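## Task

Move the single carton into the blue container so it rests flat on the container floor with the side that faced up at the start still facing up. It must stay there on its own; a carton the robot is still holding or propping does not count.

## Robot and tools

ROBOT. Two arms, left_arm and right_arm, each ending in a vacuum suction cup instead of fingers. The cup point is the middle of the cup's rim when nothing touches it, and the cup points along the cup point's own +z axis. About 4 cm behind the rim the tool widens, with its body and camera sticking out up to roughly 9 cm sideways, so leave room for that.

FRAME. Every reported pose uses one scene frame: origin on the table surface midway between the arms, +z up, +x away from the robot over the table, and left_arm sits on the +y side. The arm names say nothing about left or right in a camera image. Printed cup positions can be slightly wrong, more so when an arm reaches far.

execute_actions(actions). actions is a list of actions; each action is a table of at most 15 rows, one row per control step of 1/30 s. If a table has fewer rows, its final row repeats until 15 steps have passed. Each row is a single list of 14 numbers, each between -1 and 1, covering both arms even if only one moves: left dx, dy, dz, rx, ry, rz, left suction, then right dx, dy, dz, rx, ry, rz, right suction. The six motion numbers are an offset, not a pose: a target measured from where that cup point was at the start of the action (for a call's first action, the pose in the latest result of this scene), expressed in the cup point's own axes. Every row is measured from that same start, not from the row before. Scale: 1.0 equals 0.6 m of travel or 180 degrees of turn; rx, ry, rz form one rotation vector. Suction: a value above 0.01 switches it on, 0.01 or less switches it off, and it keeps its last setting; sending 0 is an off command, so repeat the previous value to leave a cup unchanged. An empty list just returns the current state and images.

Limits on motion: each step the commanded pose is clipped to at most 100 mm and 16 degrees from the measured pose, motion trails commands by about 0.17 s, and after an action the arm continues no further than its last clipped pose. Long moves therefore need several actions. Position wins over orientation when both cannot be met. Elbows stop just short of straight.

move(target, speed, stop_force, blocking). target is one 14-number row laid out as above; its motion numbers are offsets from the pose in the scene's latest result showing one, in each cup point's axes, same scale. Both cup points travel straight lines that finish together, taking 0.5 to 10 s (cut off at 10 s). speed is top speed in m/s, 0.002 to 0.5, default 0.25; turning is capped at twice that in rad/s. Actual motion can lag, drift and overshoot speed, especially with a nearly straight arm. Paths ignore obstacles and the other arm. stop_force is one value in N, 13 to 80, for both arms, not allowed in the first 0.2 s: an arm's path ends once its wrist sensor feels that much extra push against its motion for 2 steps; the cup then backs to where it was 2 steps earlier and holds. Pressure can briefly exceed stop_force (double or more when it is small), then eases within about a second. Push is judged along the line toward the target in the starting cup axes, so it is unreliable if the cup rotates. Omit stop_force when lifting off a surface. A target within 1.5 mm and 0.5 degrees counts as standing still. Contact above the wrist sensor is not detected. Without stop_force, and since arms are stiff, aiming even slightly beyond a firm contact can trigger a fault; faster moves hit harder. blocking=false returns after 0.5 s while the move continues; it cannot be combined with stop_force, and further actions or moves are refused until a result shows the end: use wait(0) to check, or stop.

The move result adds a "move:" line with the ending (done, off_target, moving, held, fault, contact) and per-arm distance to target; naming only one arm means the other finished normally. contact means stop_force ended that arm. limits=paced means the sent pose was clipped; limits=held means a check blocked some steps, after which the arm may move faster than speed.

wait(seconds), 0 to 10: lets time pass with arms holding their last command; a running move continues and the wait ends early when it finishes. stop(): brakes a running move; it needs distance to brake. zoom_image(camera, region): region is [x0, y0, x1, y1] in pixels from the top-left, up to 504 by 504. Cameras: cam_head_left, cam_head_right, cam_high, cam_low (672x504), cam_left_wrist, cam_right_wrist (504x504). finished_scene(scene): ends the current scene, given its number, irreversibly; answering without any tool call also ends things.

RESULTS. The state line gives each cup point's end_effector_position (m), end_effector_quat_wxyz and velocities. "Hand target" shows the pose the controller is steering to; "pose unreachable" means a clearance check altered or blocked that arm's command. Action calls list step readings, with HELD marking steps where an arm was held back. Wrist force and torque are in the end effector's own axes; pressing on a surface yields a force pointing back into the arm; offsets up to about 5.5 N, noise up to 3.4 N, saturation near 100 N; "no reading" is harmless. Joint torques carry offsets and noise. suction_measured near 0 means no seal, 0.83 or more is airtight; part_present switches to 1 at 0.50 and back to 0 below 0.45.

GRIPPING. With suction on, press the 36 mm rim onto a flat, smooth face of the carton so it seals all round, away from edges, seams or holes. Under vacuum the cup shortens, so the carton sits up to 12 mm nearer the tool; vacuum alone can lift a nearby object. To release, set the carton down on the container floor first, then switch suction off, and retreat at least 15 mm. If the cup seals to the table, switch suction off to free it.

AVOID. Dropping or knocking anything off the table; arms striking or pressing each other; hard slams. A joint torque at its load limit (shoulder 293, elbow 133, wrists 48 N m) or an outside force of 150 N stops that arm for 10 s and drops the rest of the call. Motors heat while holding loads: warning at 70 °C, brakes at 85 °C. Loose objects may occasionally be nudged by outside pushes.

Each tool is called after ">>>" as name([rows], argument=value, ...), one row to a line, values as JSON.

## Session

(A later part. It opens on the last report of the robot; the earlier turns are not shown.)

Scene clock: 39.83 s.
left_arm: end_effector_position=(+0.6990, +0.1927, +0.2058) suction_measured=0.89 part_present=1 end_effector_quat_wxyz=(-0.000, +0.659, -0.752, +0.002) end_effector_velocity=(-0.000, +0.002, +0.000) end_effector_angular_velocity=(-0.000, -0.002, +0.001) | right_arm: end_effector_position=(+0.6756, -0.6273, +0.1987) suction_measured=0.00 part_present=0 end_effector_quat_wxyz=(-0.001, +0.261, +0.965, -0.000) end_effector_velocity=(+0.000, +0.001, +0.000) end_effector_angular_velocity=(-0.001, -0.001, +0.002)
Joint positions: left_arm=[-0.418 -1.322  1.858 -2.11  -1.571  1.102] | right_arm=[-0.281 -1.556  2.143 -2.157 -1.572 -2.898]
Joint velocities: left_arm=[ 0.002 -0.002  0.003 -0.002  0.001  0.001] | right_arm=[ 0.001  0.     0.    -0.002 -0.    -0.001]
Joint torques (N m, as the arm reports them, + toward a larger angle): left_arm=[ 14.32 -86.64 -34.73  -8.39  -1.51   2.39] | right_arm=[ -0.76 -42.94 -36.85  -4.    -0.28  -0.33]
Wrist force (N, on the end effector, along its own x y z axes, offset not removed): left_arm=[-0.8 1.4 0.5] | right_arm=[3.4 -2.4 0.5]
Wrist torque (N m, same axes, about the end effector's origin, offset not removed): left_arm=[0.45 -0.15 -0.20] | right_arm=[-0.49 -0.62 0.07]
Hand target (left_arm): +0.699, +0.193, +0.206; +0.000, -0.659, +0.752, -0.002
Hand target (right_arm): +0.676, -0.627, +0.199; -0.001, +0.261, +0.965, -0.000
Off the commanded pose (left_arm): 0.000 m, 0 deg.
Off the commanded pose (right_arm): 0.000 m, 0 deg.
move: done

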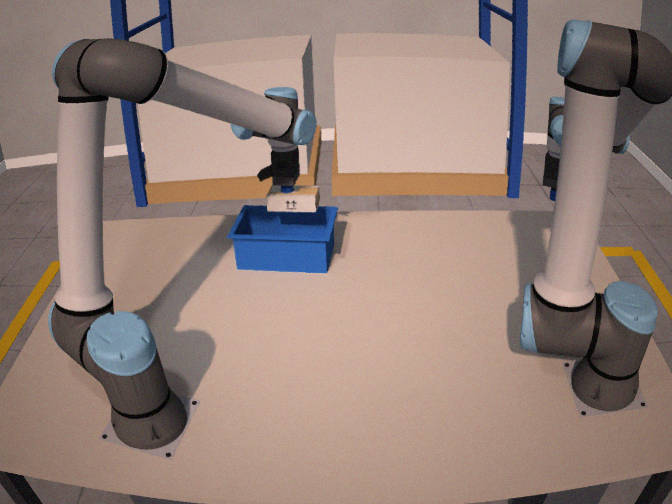

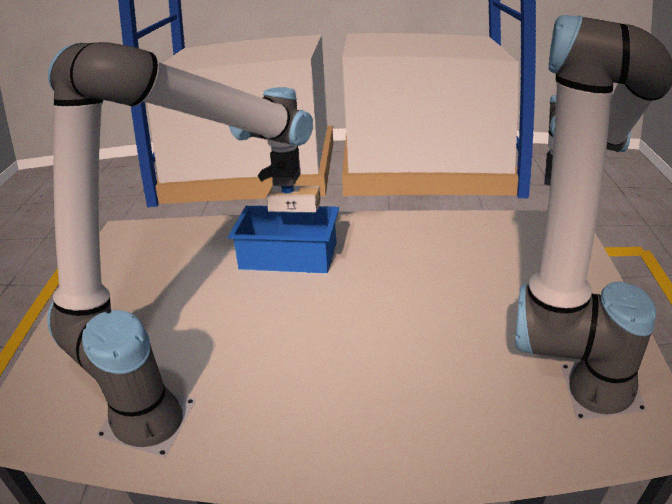

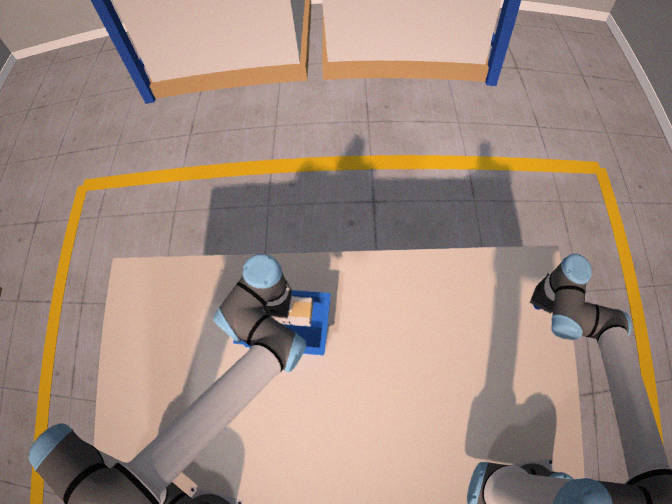

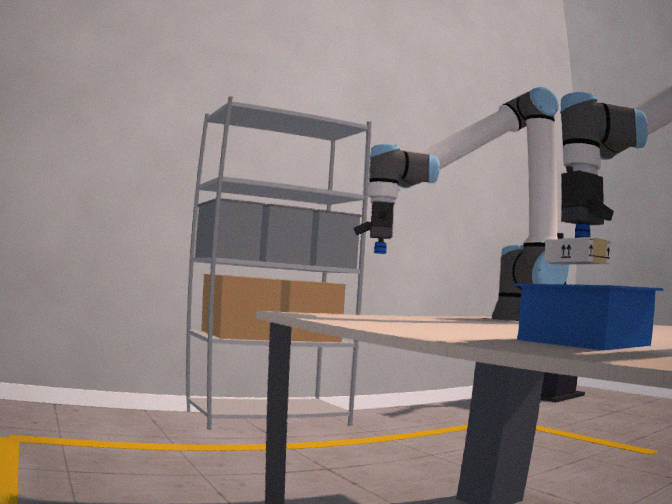

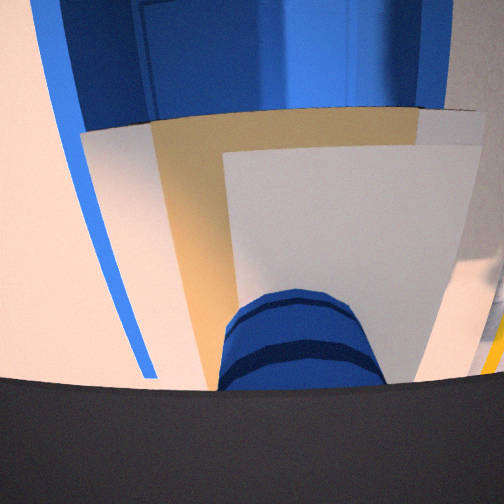

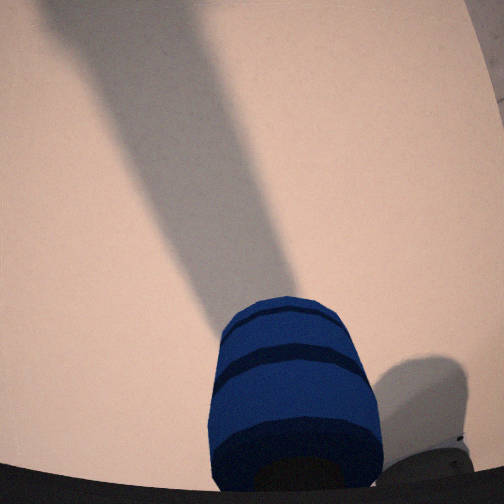

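>>> move(target=[0,0.018,0.06,0,0,0,1,0,0,0,0,0,0,0], speed=0.1)

>>> move(target=[0,0,0.175,0,0,0,1,0,0,0,0,0,0,0], speed=0.08, stop_force=13)

>>> move(target=[0,0,0.05,0,0,0,1,0,0,0,0,0,0,0], speed=0.01, stop_force=13)

Scene clock: 44.87 s.
left_arm: end_effector_position=(+0.6884, +0.1940, +0.1699) suction_measured=0.89 part_present=1 end_effector_quat_wxyz=(-0.000, +0.659, -0.752, +0.002) end_effector_velocity=(-0.000, -0.001, -0.002) end_effector_angular_velocity=(-0.001, +0.001, -0.000) | right_arm: end_effector_position=(+0.6756, -0.6273, +0.1987) suction_measured=0.00 part_present=0 end_effector_quat_wxyz=(-0.001, +0.261, +0.965, -0.000) end_effector_velocity=(+0.000, -0.000, +0.000) end_effector_angular_velocity=(+0.000, -0.001, +0.000)
Joint positions: left_arm=[-0.424 -1.304  1.908 -2.179 -1.571  1.095] | right_arm=[-0.281 -1.556  2.143 -2.157 -1.572 -2.898]
Joint velocities: left_arm=[-0.     0.002  0.002 -0.003 -0.001 -0.   ] | right_arm=[-0.    -0.    -0.    -0.     0.001 -0.001]
Joint torques (N m, as the arm reports them, + toward a larger angle): left_arm=[-11.57 -56.96 -32.1   -9.17  -0.06  -2.74] | right_arm=[ -0.87 -39.46 -36.72  -4.28   0.14  -0.21]
Wrist force (N, on the end effector, along its own x y z axes, offset not removed): left_arm=[2.9 -0.8 1.0] | right_arm=[-0.3 -3.8 -3.9]
Wrist torque (N m, same axes, about the end effector's origin, offset not removed): left_arm=[-0.06 -0.90 -0.01] | right_arm=[-0.80 -0.04 0.02]
Hand target (left_arm): +0.688, +0.194, +0.170; +0.000, -0.659, +0.752, -0.002
Hand target (right_arm): +0.676, -0.627, +0.199; -0.001, +0.261, +0.965, -0.000
Off the commanded pose (left_arm): 0.000 m, 0 deg.
Off the commanded pose (right_arm): 0.000 m, 0 deg.
move: done

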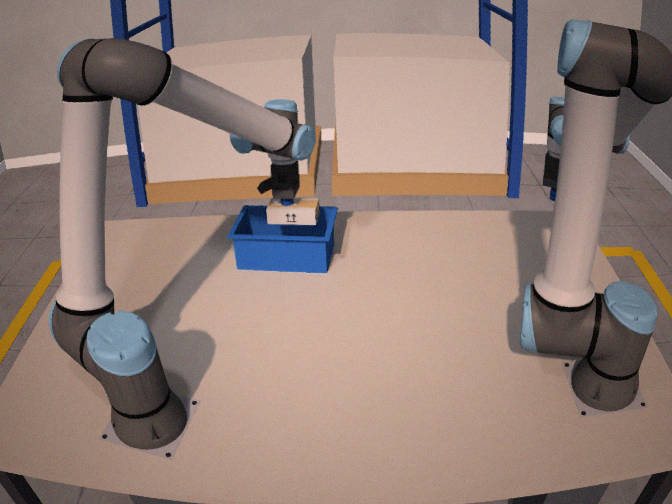

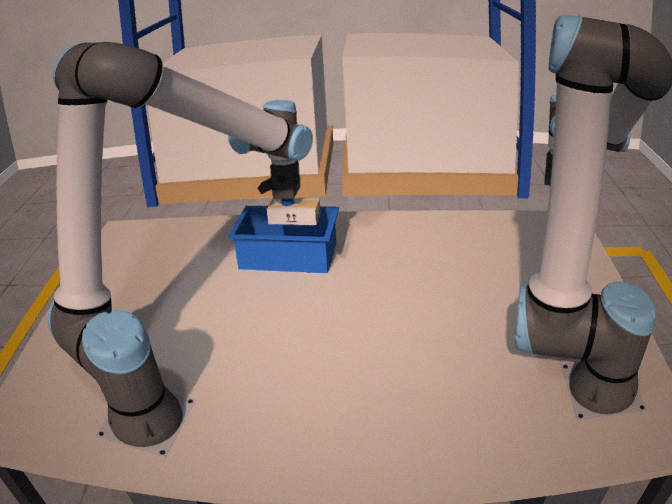

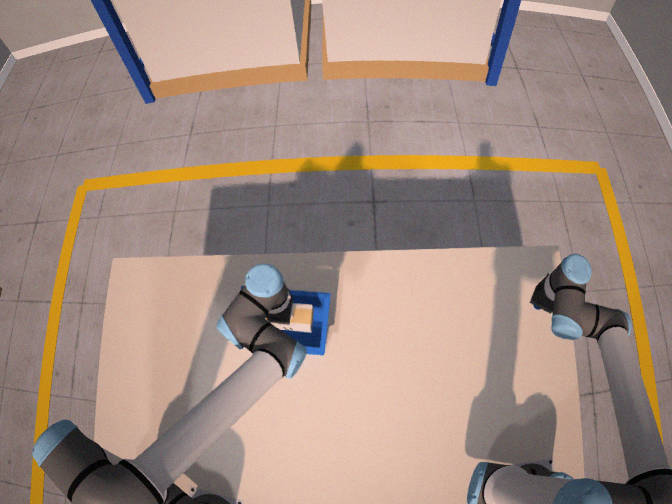

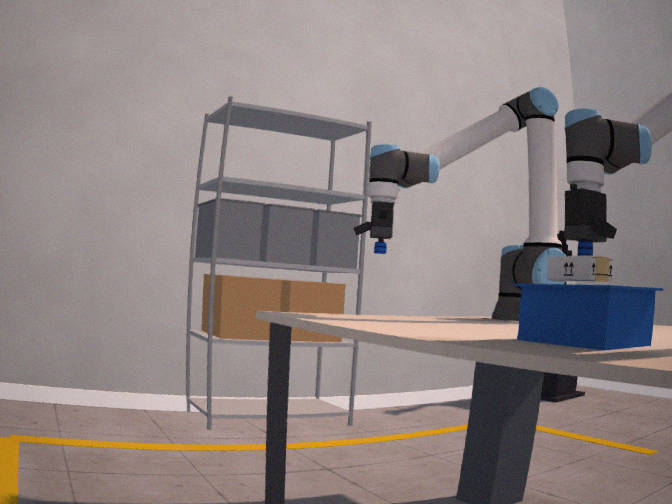

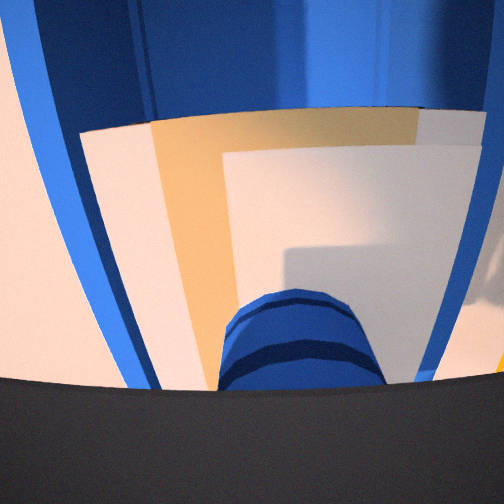

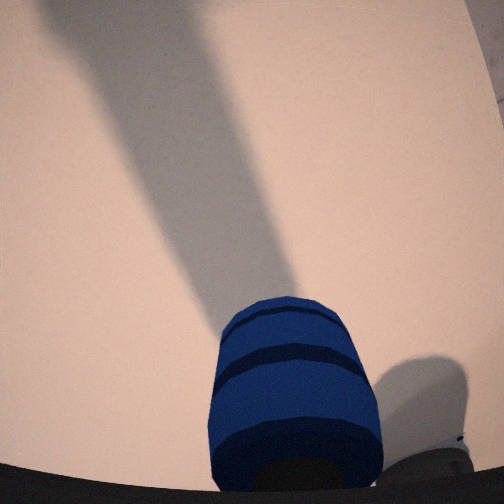

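Scene clock: 46.63 s.
left_arm: end_effector_position=(+0.6886, +0.1938, +0.0651) suction_measured=0.89 part_present=1 end_effector_quat_wxyz=(-0.000, +0.659, -0.752, +0.002) end_effector_velocity=(+0.000, +0.000, -0.001) end_effector_angular_velocity=(+0.001, -0.000, +0.000) | right_arm: end_effector_position=(+0.6756, -0.6273, +0.1987) suction_measured=0.00 part_present=0 end_effector_quat_wxyz=(-0.001, +0.261, +0.965, -0.000) end_effector_velocity=(-0.000, -0.000, +0.000) end_effector_angular_velocity=(-0.000, +0.000, -0.003)
Joint positions: left_arm=[-0.424 -1.186  1.977 -2.365 -1.571  1.095] | right_arm=[-0.281 -1.556  2.143 -2.157 -1.572 -2.898]
Joint velocities: left_arm=[-0.     0.002  0.001 -0.002  0.001 -0.   ] | right_arm=[-0.    -0.     0.     0.    -0.     0.003]
Joint torques (N m, as the arm reports them, + toward a larger angle): left_arm=[ -2.56 -60.72 -27.44  -9.    -0.65  -1.29] | right_arm=[  1.19 -44.52 -36.54  -3.67  -0.06  -0.05]
Wrist force (N, on the end effector, along its own x y z axes, offset not removed): left_arm=[-0.9 2.9 3.5] | right_arm=[0.8 -5.0 -0.8]
Wrist torque (N m, same axes, about the end effector's origin, offset not removed): left_arm=[0.45 -0.08 -0.17] | right_arm=[-0.97 -0.36 -0.10]
Hand target (left_arm): +0.689, +0.194, +0.065; +0.000, -0.659, +0.752, -0.002
Hand target (right_arm): +0.676, -0.627, +0.199; -0.001, +0.261, +0.965, -0.000
Off the commanded pose (left_arm): 0.000 m, 0 deg.
Off the commanded pose (right_arm): 0.000 m, 0 deg.
move: done

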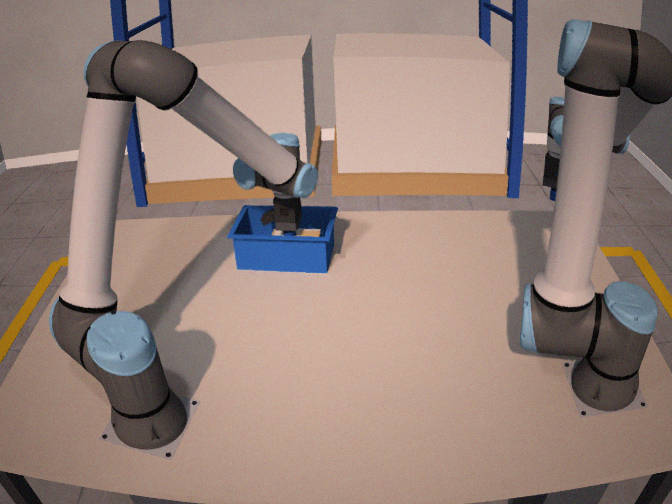

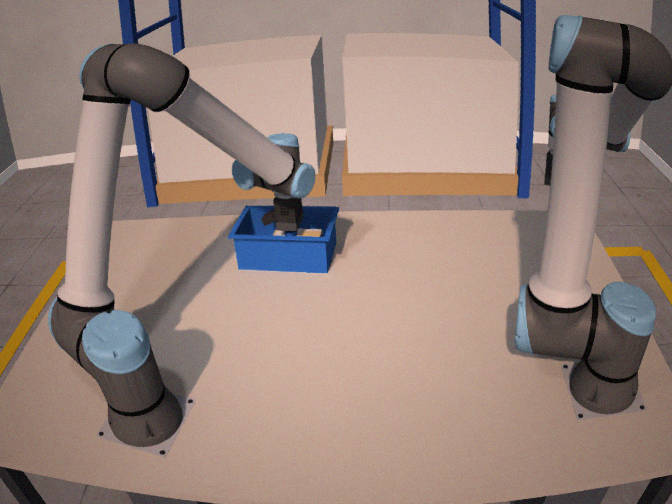

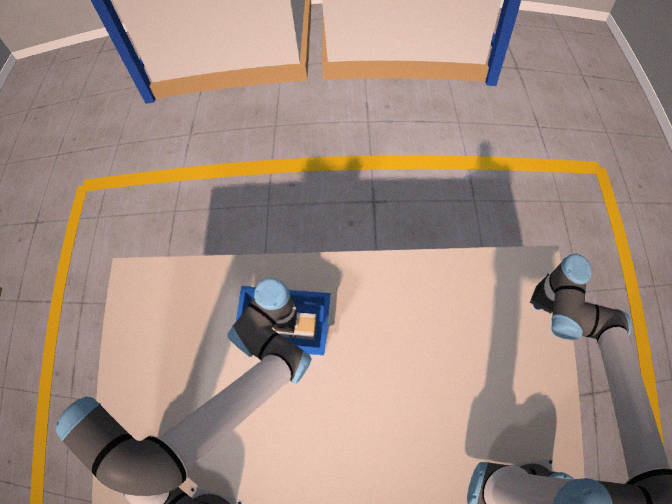

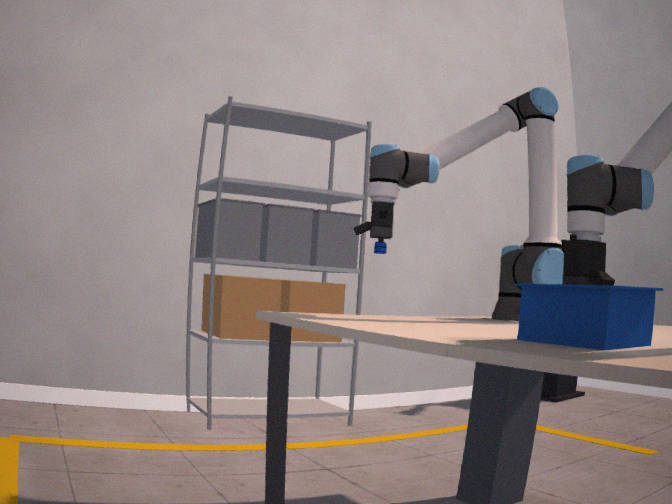

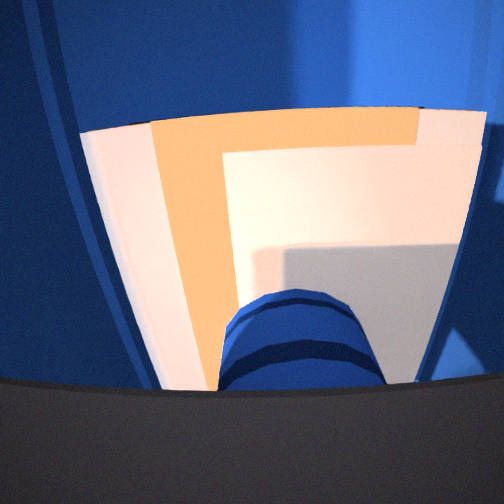

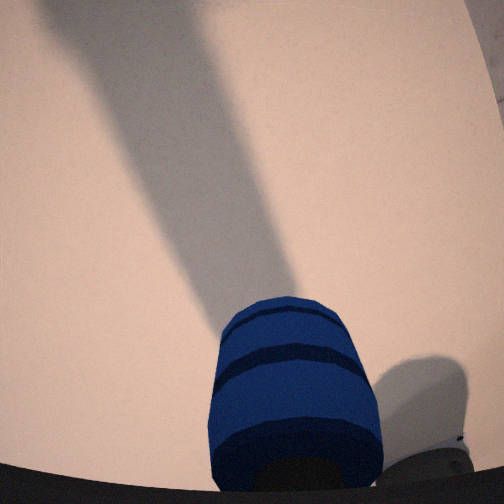

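Scene clock: 48.57 s.
left_arm: end_effector_position=(+0.6887, +0.1937, +0.0497) suction_measured=0.90 part_present=1 end_effector_quat_wxyz=(-0.000, +0.659, -0.752, +0.002) end_effector_velocity=(-0.002, +0.001, +0.001) end_effector_angular_velocity=(+0.004, +0.004, -0.001) | right_arm: end_effector_position=(+0.6756, -0.6273, +0.1987) suction_measured=0.00 part_present=0 end_effector_quat_wxyz=(-0.001, +0.261, +0.965, -0.000) end_effector_velocity=(+0.000, -0.001, +0.000) end_effector_angular_velocity=(-0.001, -0.001, -0.000)
Joint positions: left_arm=[-0.424 -1.166  1.984 -2.393 -1.571  1.095] | right_arm=[-0.281 -1.556  2.143 -2.157 -1.572 -2.898]
Joint velocities: left_arm=[-0.001 -0.002  0.     0.008  0.     0.   ] | right_arm=[-0.001  0.    -0.    -0.001 -0.    -0.001]
Joint torques (N m, as the arm reports them, + toward a larger angle): left_arm=[ -2.6  -63.63 -22.29   5.    -0.56  -1.53] | right_arm=[  2.53 -39.08 -38.44  -3.63  -0.32  -0.27]
Wrist force (N, on the end effector, along its own x y z axes, offset not removed): left_arm=[-0.8 -2.7 -31.4] | right_arm=[0.6 -3.2 0.6]
Wrist torque (N m, same axes, about the end effector's origin, offset not removed): left_arm=[-0.17 -0.17 -0.04] | right_arm=[-0.68 -0.09 -0.08]
Hand target (left_arm): +0.689, +0.194, +0.050; +0.000, -0.659, +0.752, -0.002
Hand target (right_arm): +0.676, -0.627, +0.199; -0.001, +0.261, +0.965, -0.000
Off the commanded pose (left_arm): 0.015 m, 0 deg.
Off the commanded pose (right_arm): 0.000 m, 0 deg.
move: contact (left_arm)

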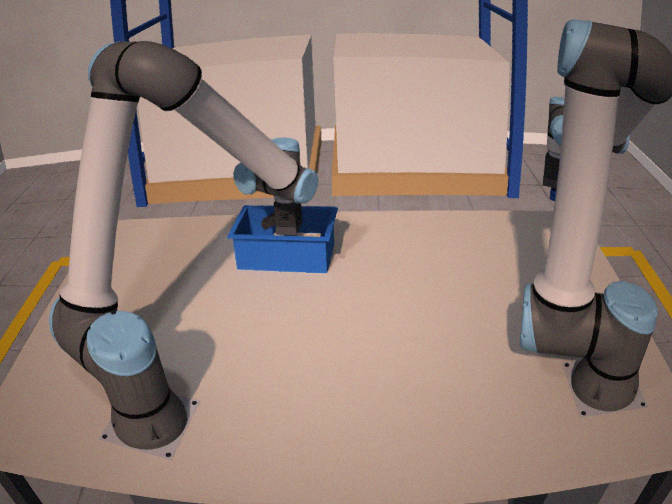

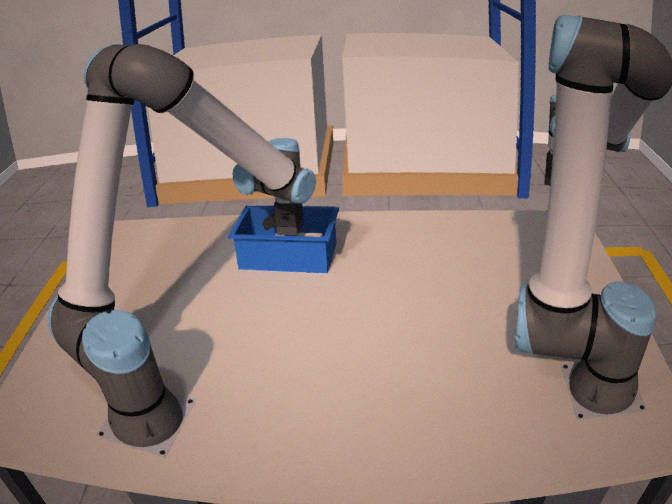

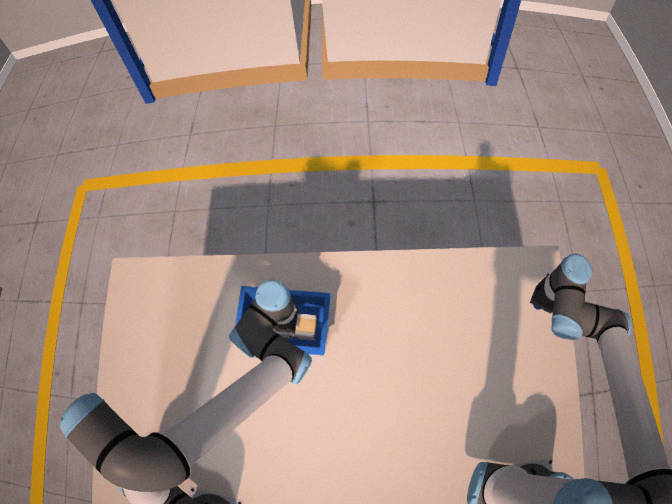

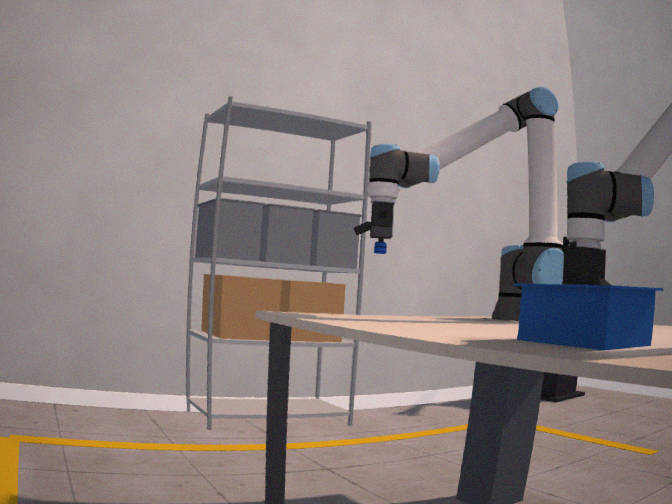

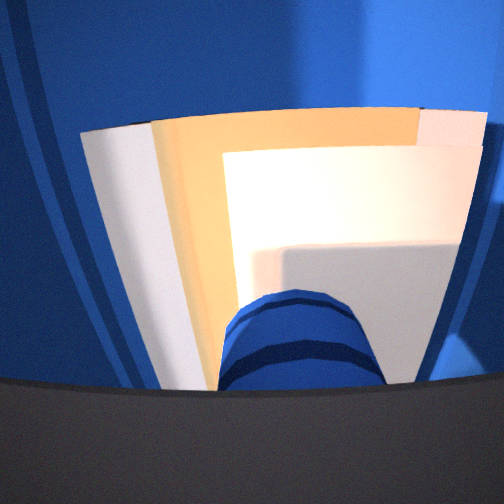

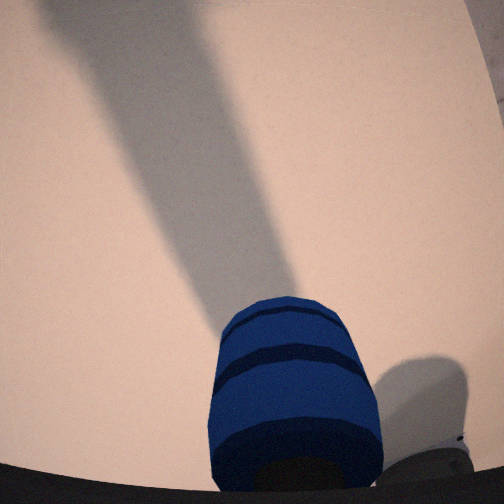

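>>> execute_actions([
  [[0,0,-0.002,0,0,0,0,0,0,0,0,0,0,0]],
])

>>> move(target=[0,0,-0.2,0,0,0,0,0,0,0,0,0,0,0], speed=0.15)

Scene clock: 52.07 s.
left_arm: end_effector_position=(+0.6887, +0.1937, +0.0509) suction_measured=0.00 part_present=0 end_effector_quat_wxyz=(-0.000, +0.659, -0.752, +0.002) end_effector_velocity=(-0.000, +0.000, -0.000) end_effector_angular_velocity=(+0.001, +0.001, +0.000) | right_arm: end_effector_position=(+0.6756, -0.6273, +0.1987) suction_measured=0.00 part_present=0 end_effector_quat_wxyz=(-0.001, +0.261, +0.965, -0.000) end_effector_velocity=(+0.000, +0.000, +0.000) end_effector_angular_velocity=(+0.000, -0.000, -0.000)
Joint positions: left_arm=[-0.424 -1.168  1.984 -2.391 -1.571  1.095] | right_arm=[-0.281 -1.556  2.143 -2.157 -1.572 -2.898]
Joint velocities: left_arm=[ 0.     0.    -0.     0.001 -0.     0.   ] | right_arm=[ 0.    -0.    -0.     0.001  0.     0.001]
Joint torques (N m, as the arm reports them, + toward a larger angle): left_arm=[ -3.23 -79.89 -35.07   1.92  -0.45  -1.42] | right_arm=[  0.39 -43.86 -36.53  -4.07   0.54  -0.04]
Wrist force (N, on the end effector, along its own x y z axes, offset not removed): left_arm=[1.7 0.0 -14.8] | right_arm=[-2.7 -2.6 -1.0]
Wrist torque (N m, same axes, about the end effector's origin, offset not removed): left_arm=[0.01 -0.59 -0.14] | right_arm=[-0.57 0.21 -0.01]
Hand target (left_arm): +0.689, +0.194, +0.051; +0.000, -0.659, +0.752, -0.002
Hand target (right_arm): +0.676, -0.627, +0.199; -0.001, +0.261, +0.965, -0.000
Off the commanded pose (left_arm): 0.000 m, 0 deg.
Off the commanded pose (right_arm): 0.000 m, 0 deg.
Step readings (end_effector_position):
0: left_arm (+0.6886, +0.1938, +0.0500) | right_arm (+0.6756, -0.6273, +0.1987)
1: left_arm (+0.6886, +0.1938, +0.0500) | right_arm (+0.6756, -0.6273, +0.1987)
2: left_arm (+0.6887, +0.1938, +0.0502) | right_arm (+0.6756, -0.6273, +0.1987)
4: left_arm (+0.6887, +0.1937, +0.0505) | right_arm (+0.6756, -0.6273, +0.1987)
8: left_arm (+0.6887, +0.1937, +0.0508) | right_arm (+0.6756, -0.6273, +0.1987)
15: end_effector_position above

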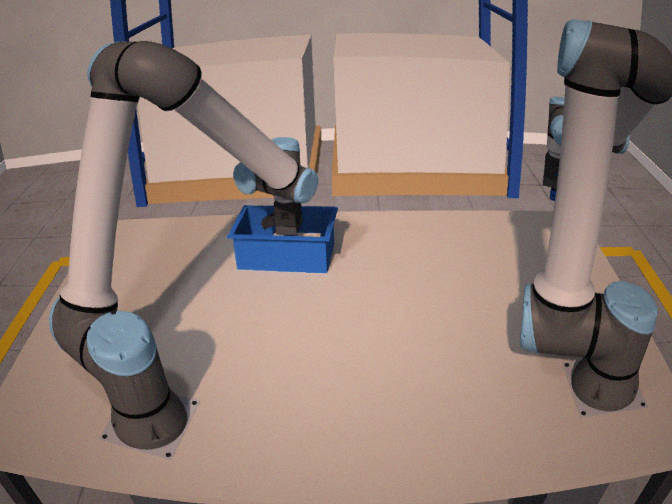

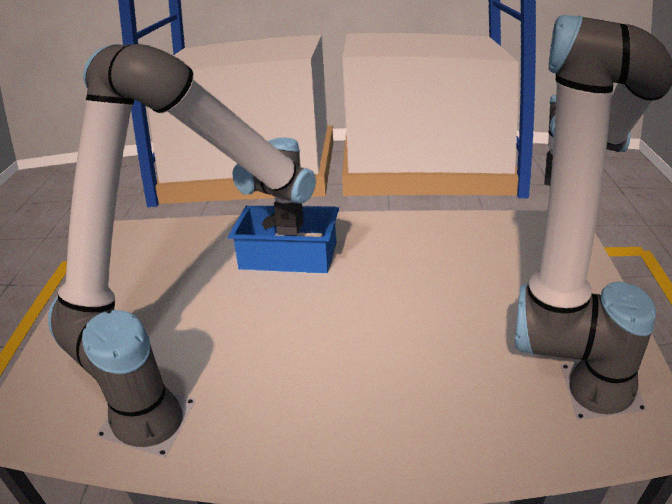

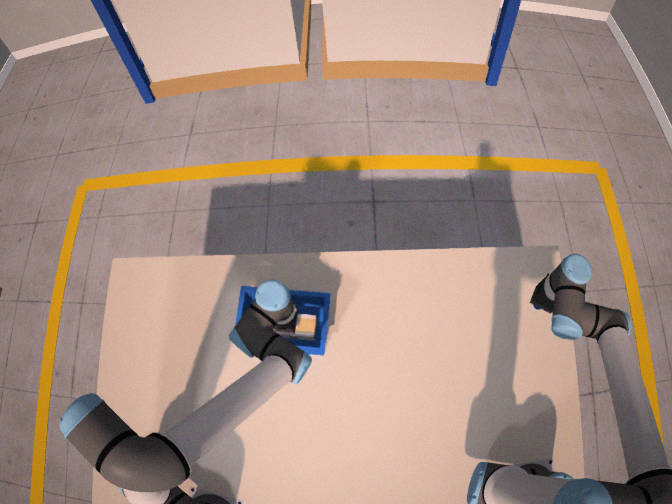

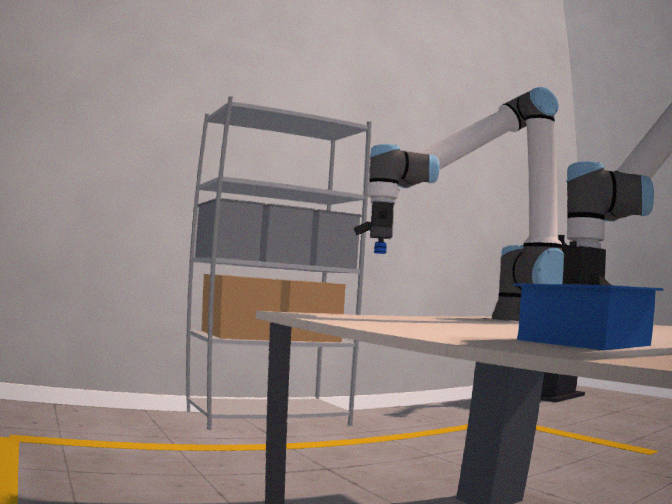

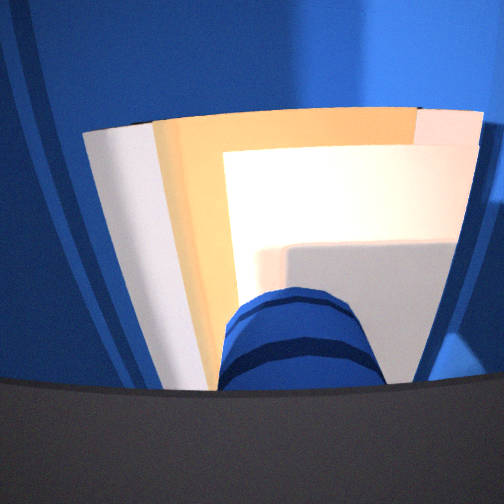

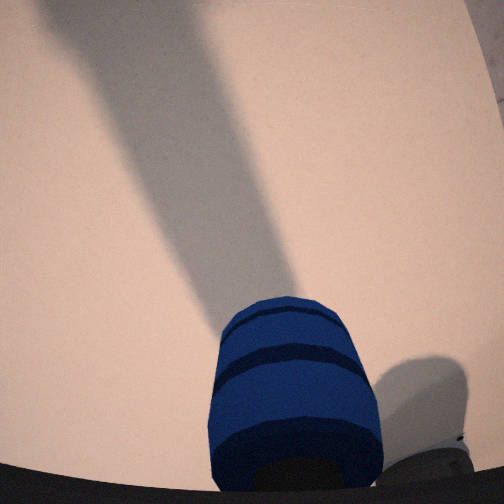

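Scene clock: 53.37 s.
left_arm: end_effector_position=(+0.6884, +0.1940, +0.1707) suction_measured=0.00 part_present=0 end_effector_quat_wxyz=(-0.000, +0.659, -0.752, +0.002) end_effector_velocity=(-0.000, -0.000, +0.001) end_effector_angular_velocity=(+0.002, +0.000, -0.000) | right_arm: end_effector_position=(+0.6756, -0.6273, +0.1987) suction_measured=0.00 part_present=0 end_effector_quat_wxyz=(-0.001, +0.261, +0.965, -0.000) end_effector_velocity=(-0.001, +0.000, -0.000) end_effector_angular_velocity=(+0.001, +0.002, +0.001)
Joint positions: left_arm=[-0.424 -1.305  1.908 -2.178 -1.571  1.095] | right_arm=[-0.281 -1.556  2.143 -2.157 -1.572 -2.898]
Joint velocities: left_arm=[-0.001 -0.001 -0.002  0.004  0.002 -0.001] | right_arm=[ 0.    -0.     0.     0.002  0.    -0.   ]
Joint torques (N m, as the arm reports them, + toward a larger angle): left_arm=[-12.97 -86.27 -46.96   0.02   1.21  -2.94] | right_arm=[  0.72 -43.66 -36.97  -4.2   -0.93  -0.16]
Wrist force (N, on the end effector, along its own x y z axes, offset not removed): left_arm=[0.8 2.0 -0.5] | right_arm=[-0.2 -3.4 -1.0]
Wrist torque (N m, same axes, about the end effector's origin, offset not removed): left_arm=[0.33 -0.38 -0.17] | right_arm=[-0.61 -0.14 0.07]
Hand target (left_arm): +0.688, +0.194, +0.171; +0.000, -0.659, +0.752, -0.002
Hand target (right_arm): +0.676, -0.627, +0.199; -0.001, +0.261, +0.965, -0.000
Off the commanded pose (left_arm): 0.000 m, 0 deg.
Off the commanded pose (right_arm): 0.000 m, 0 deg.
move: done

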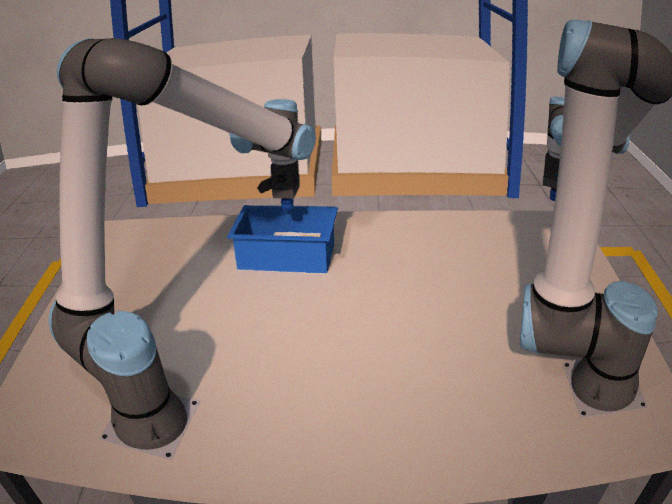

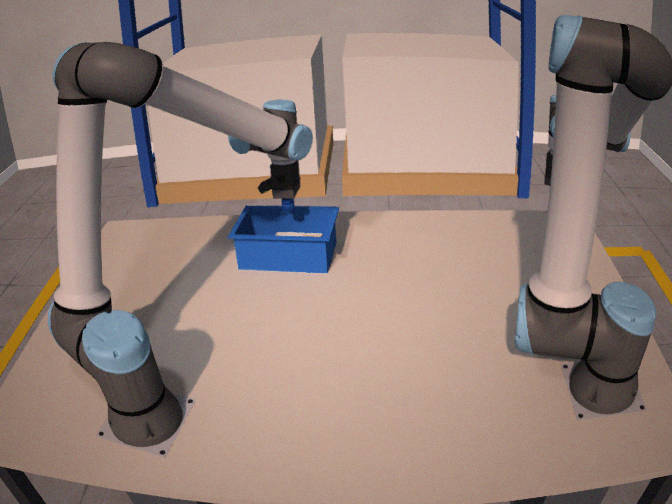

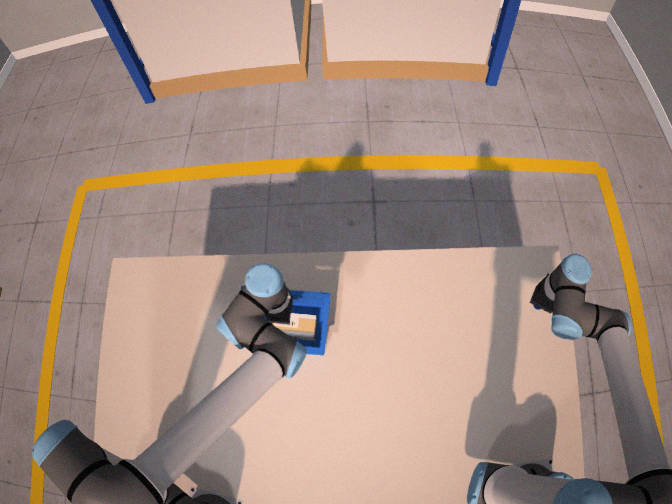

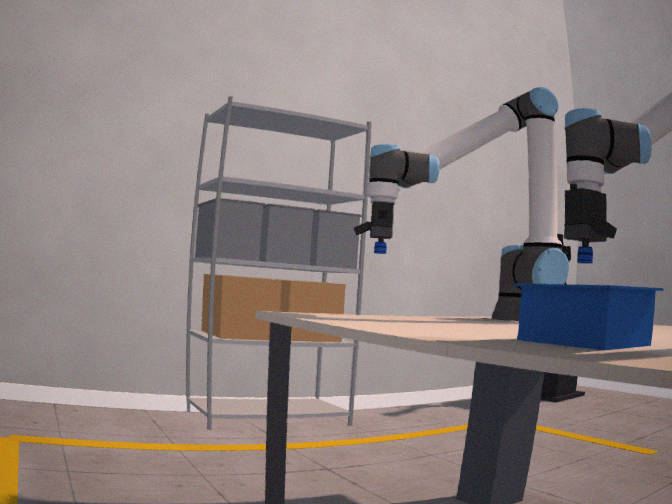

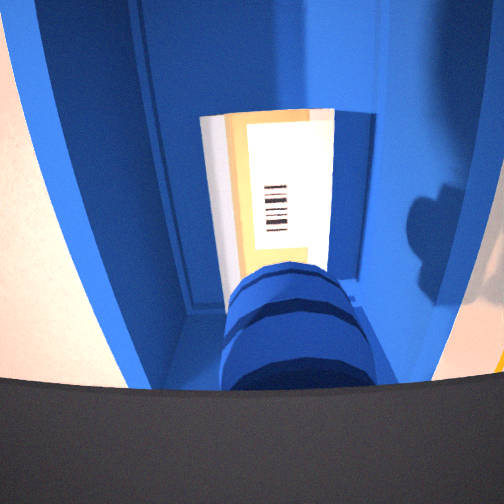

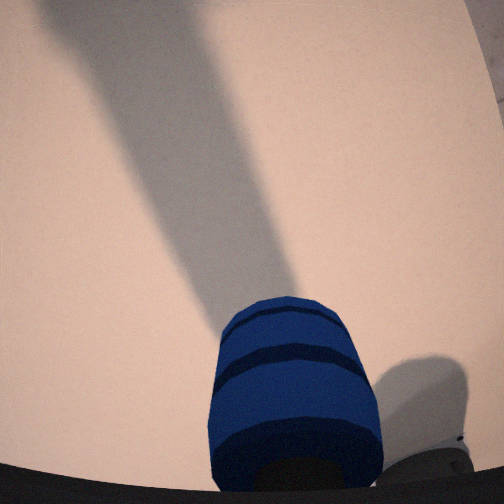

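>>> zoom_image(camera="cam_high", region=[220,270,350,370])

Region (220, 270, 350, 370) of cam_high's 672x504 image, scaled by 3.877, with more detail than that image has; it fills the top 388 rows of this view, and the rest is white.

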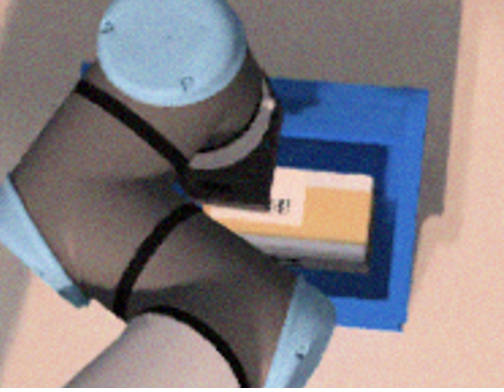

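>>> finished_scene(scene=1)

The scene is finished: the task was done.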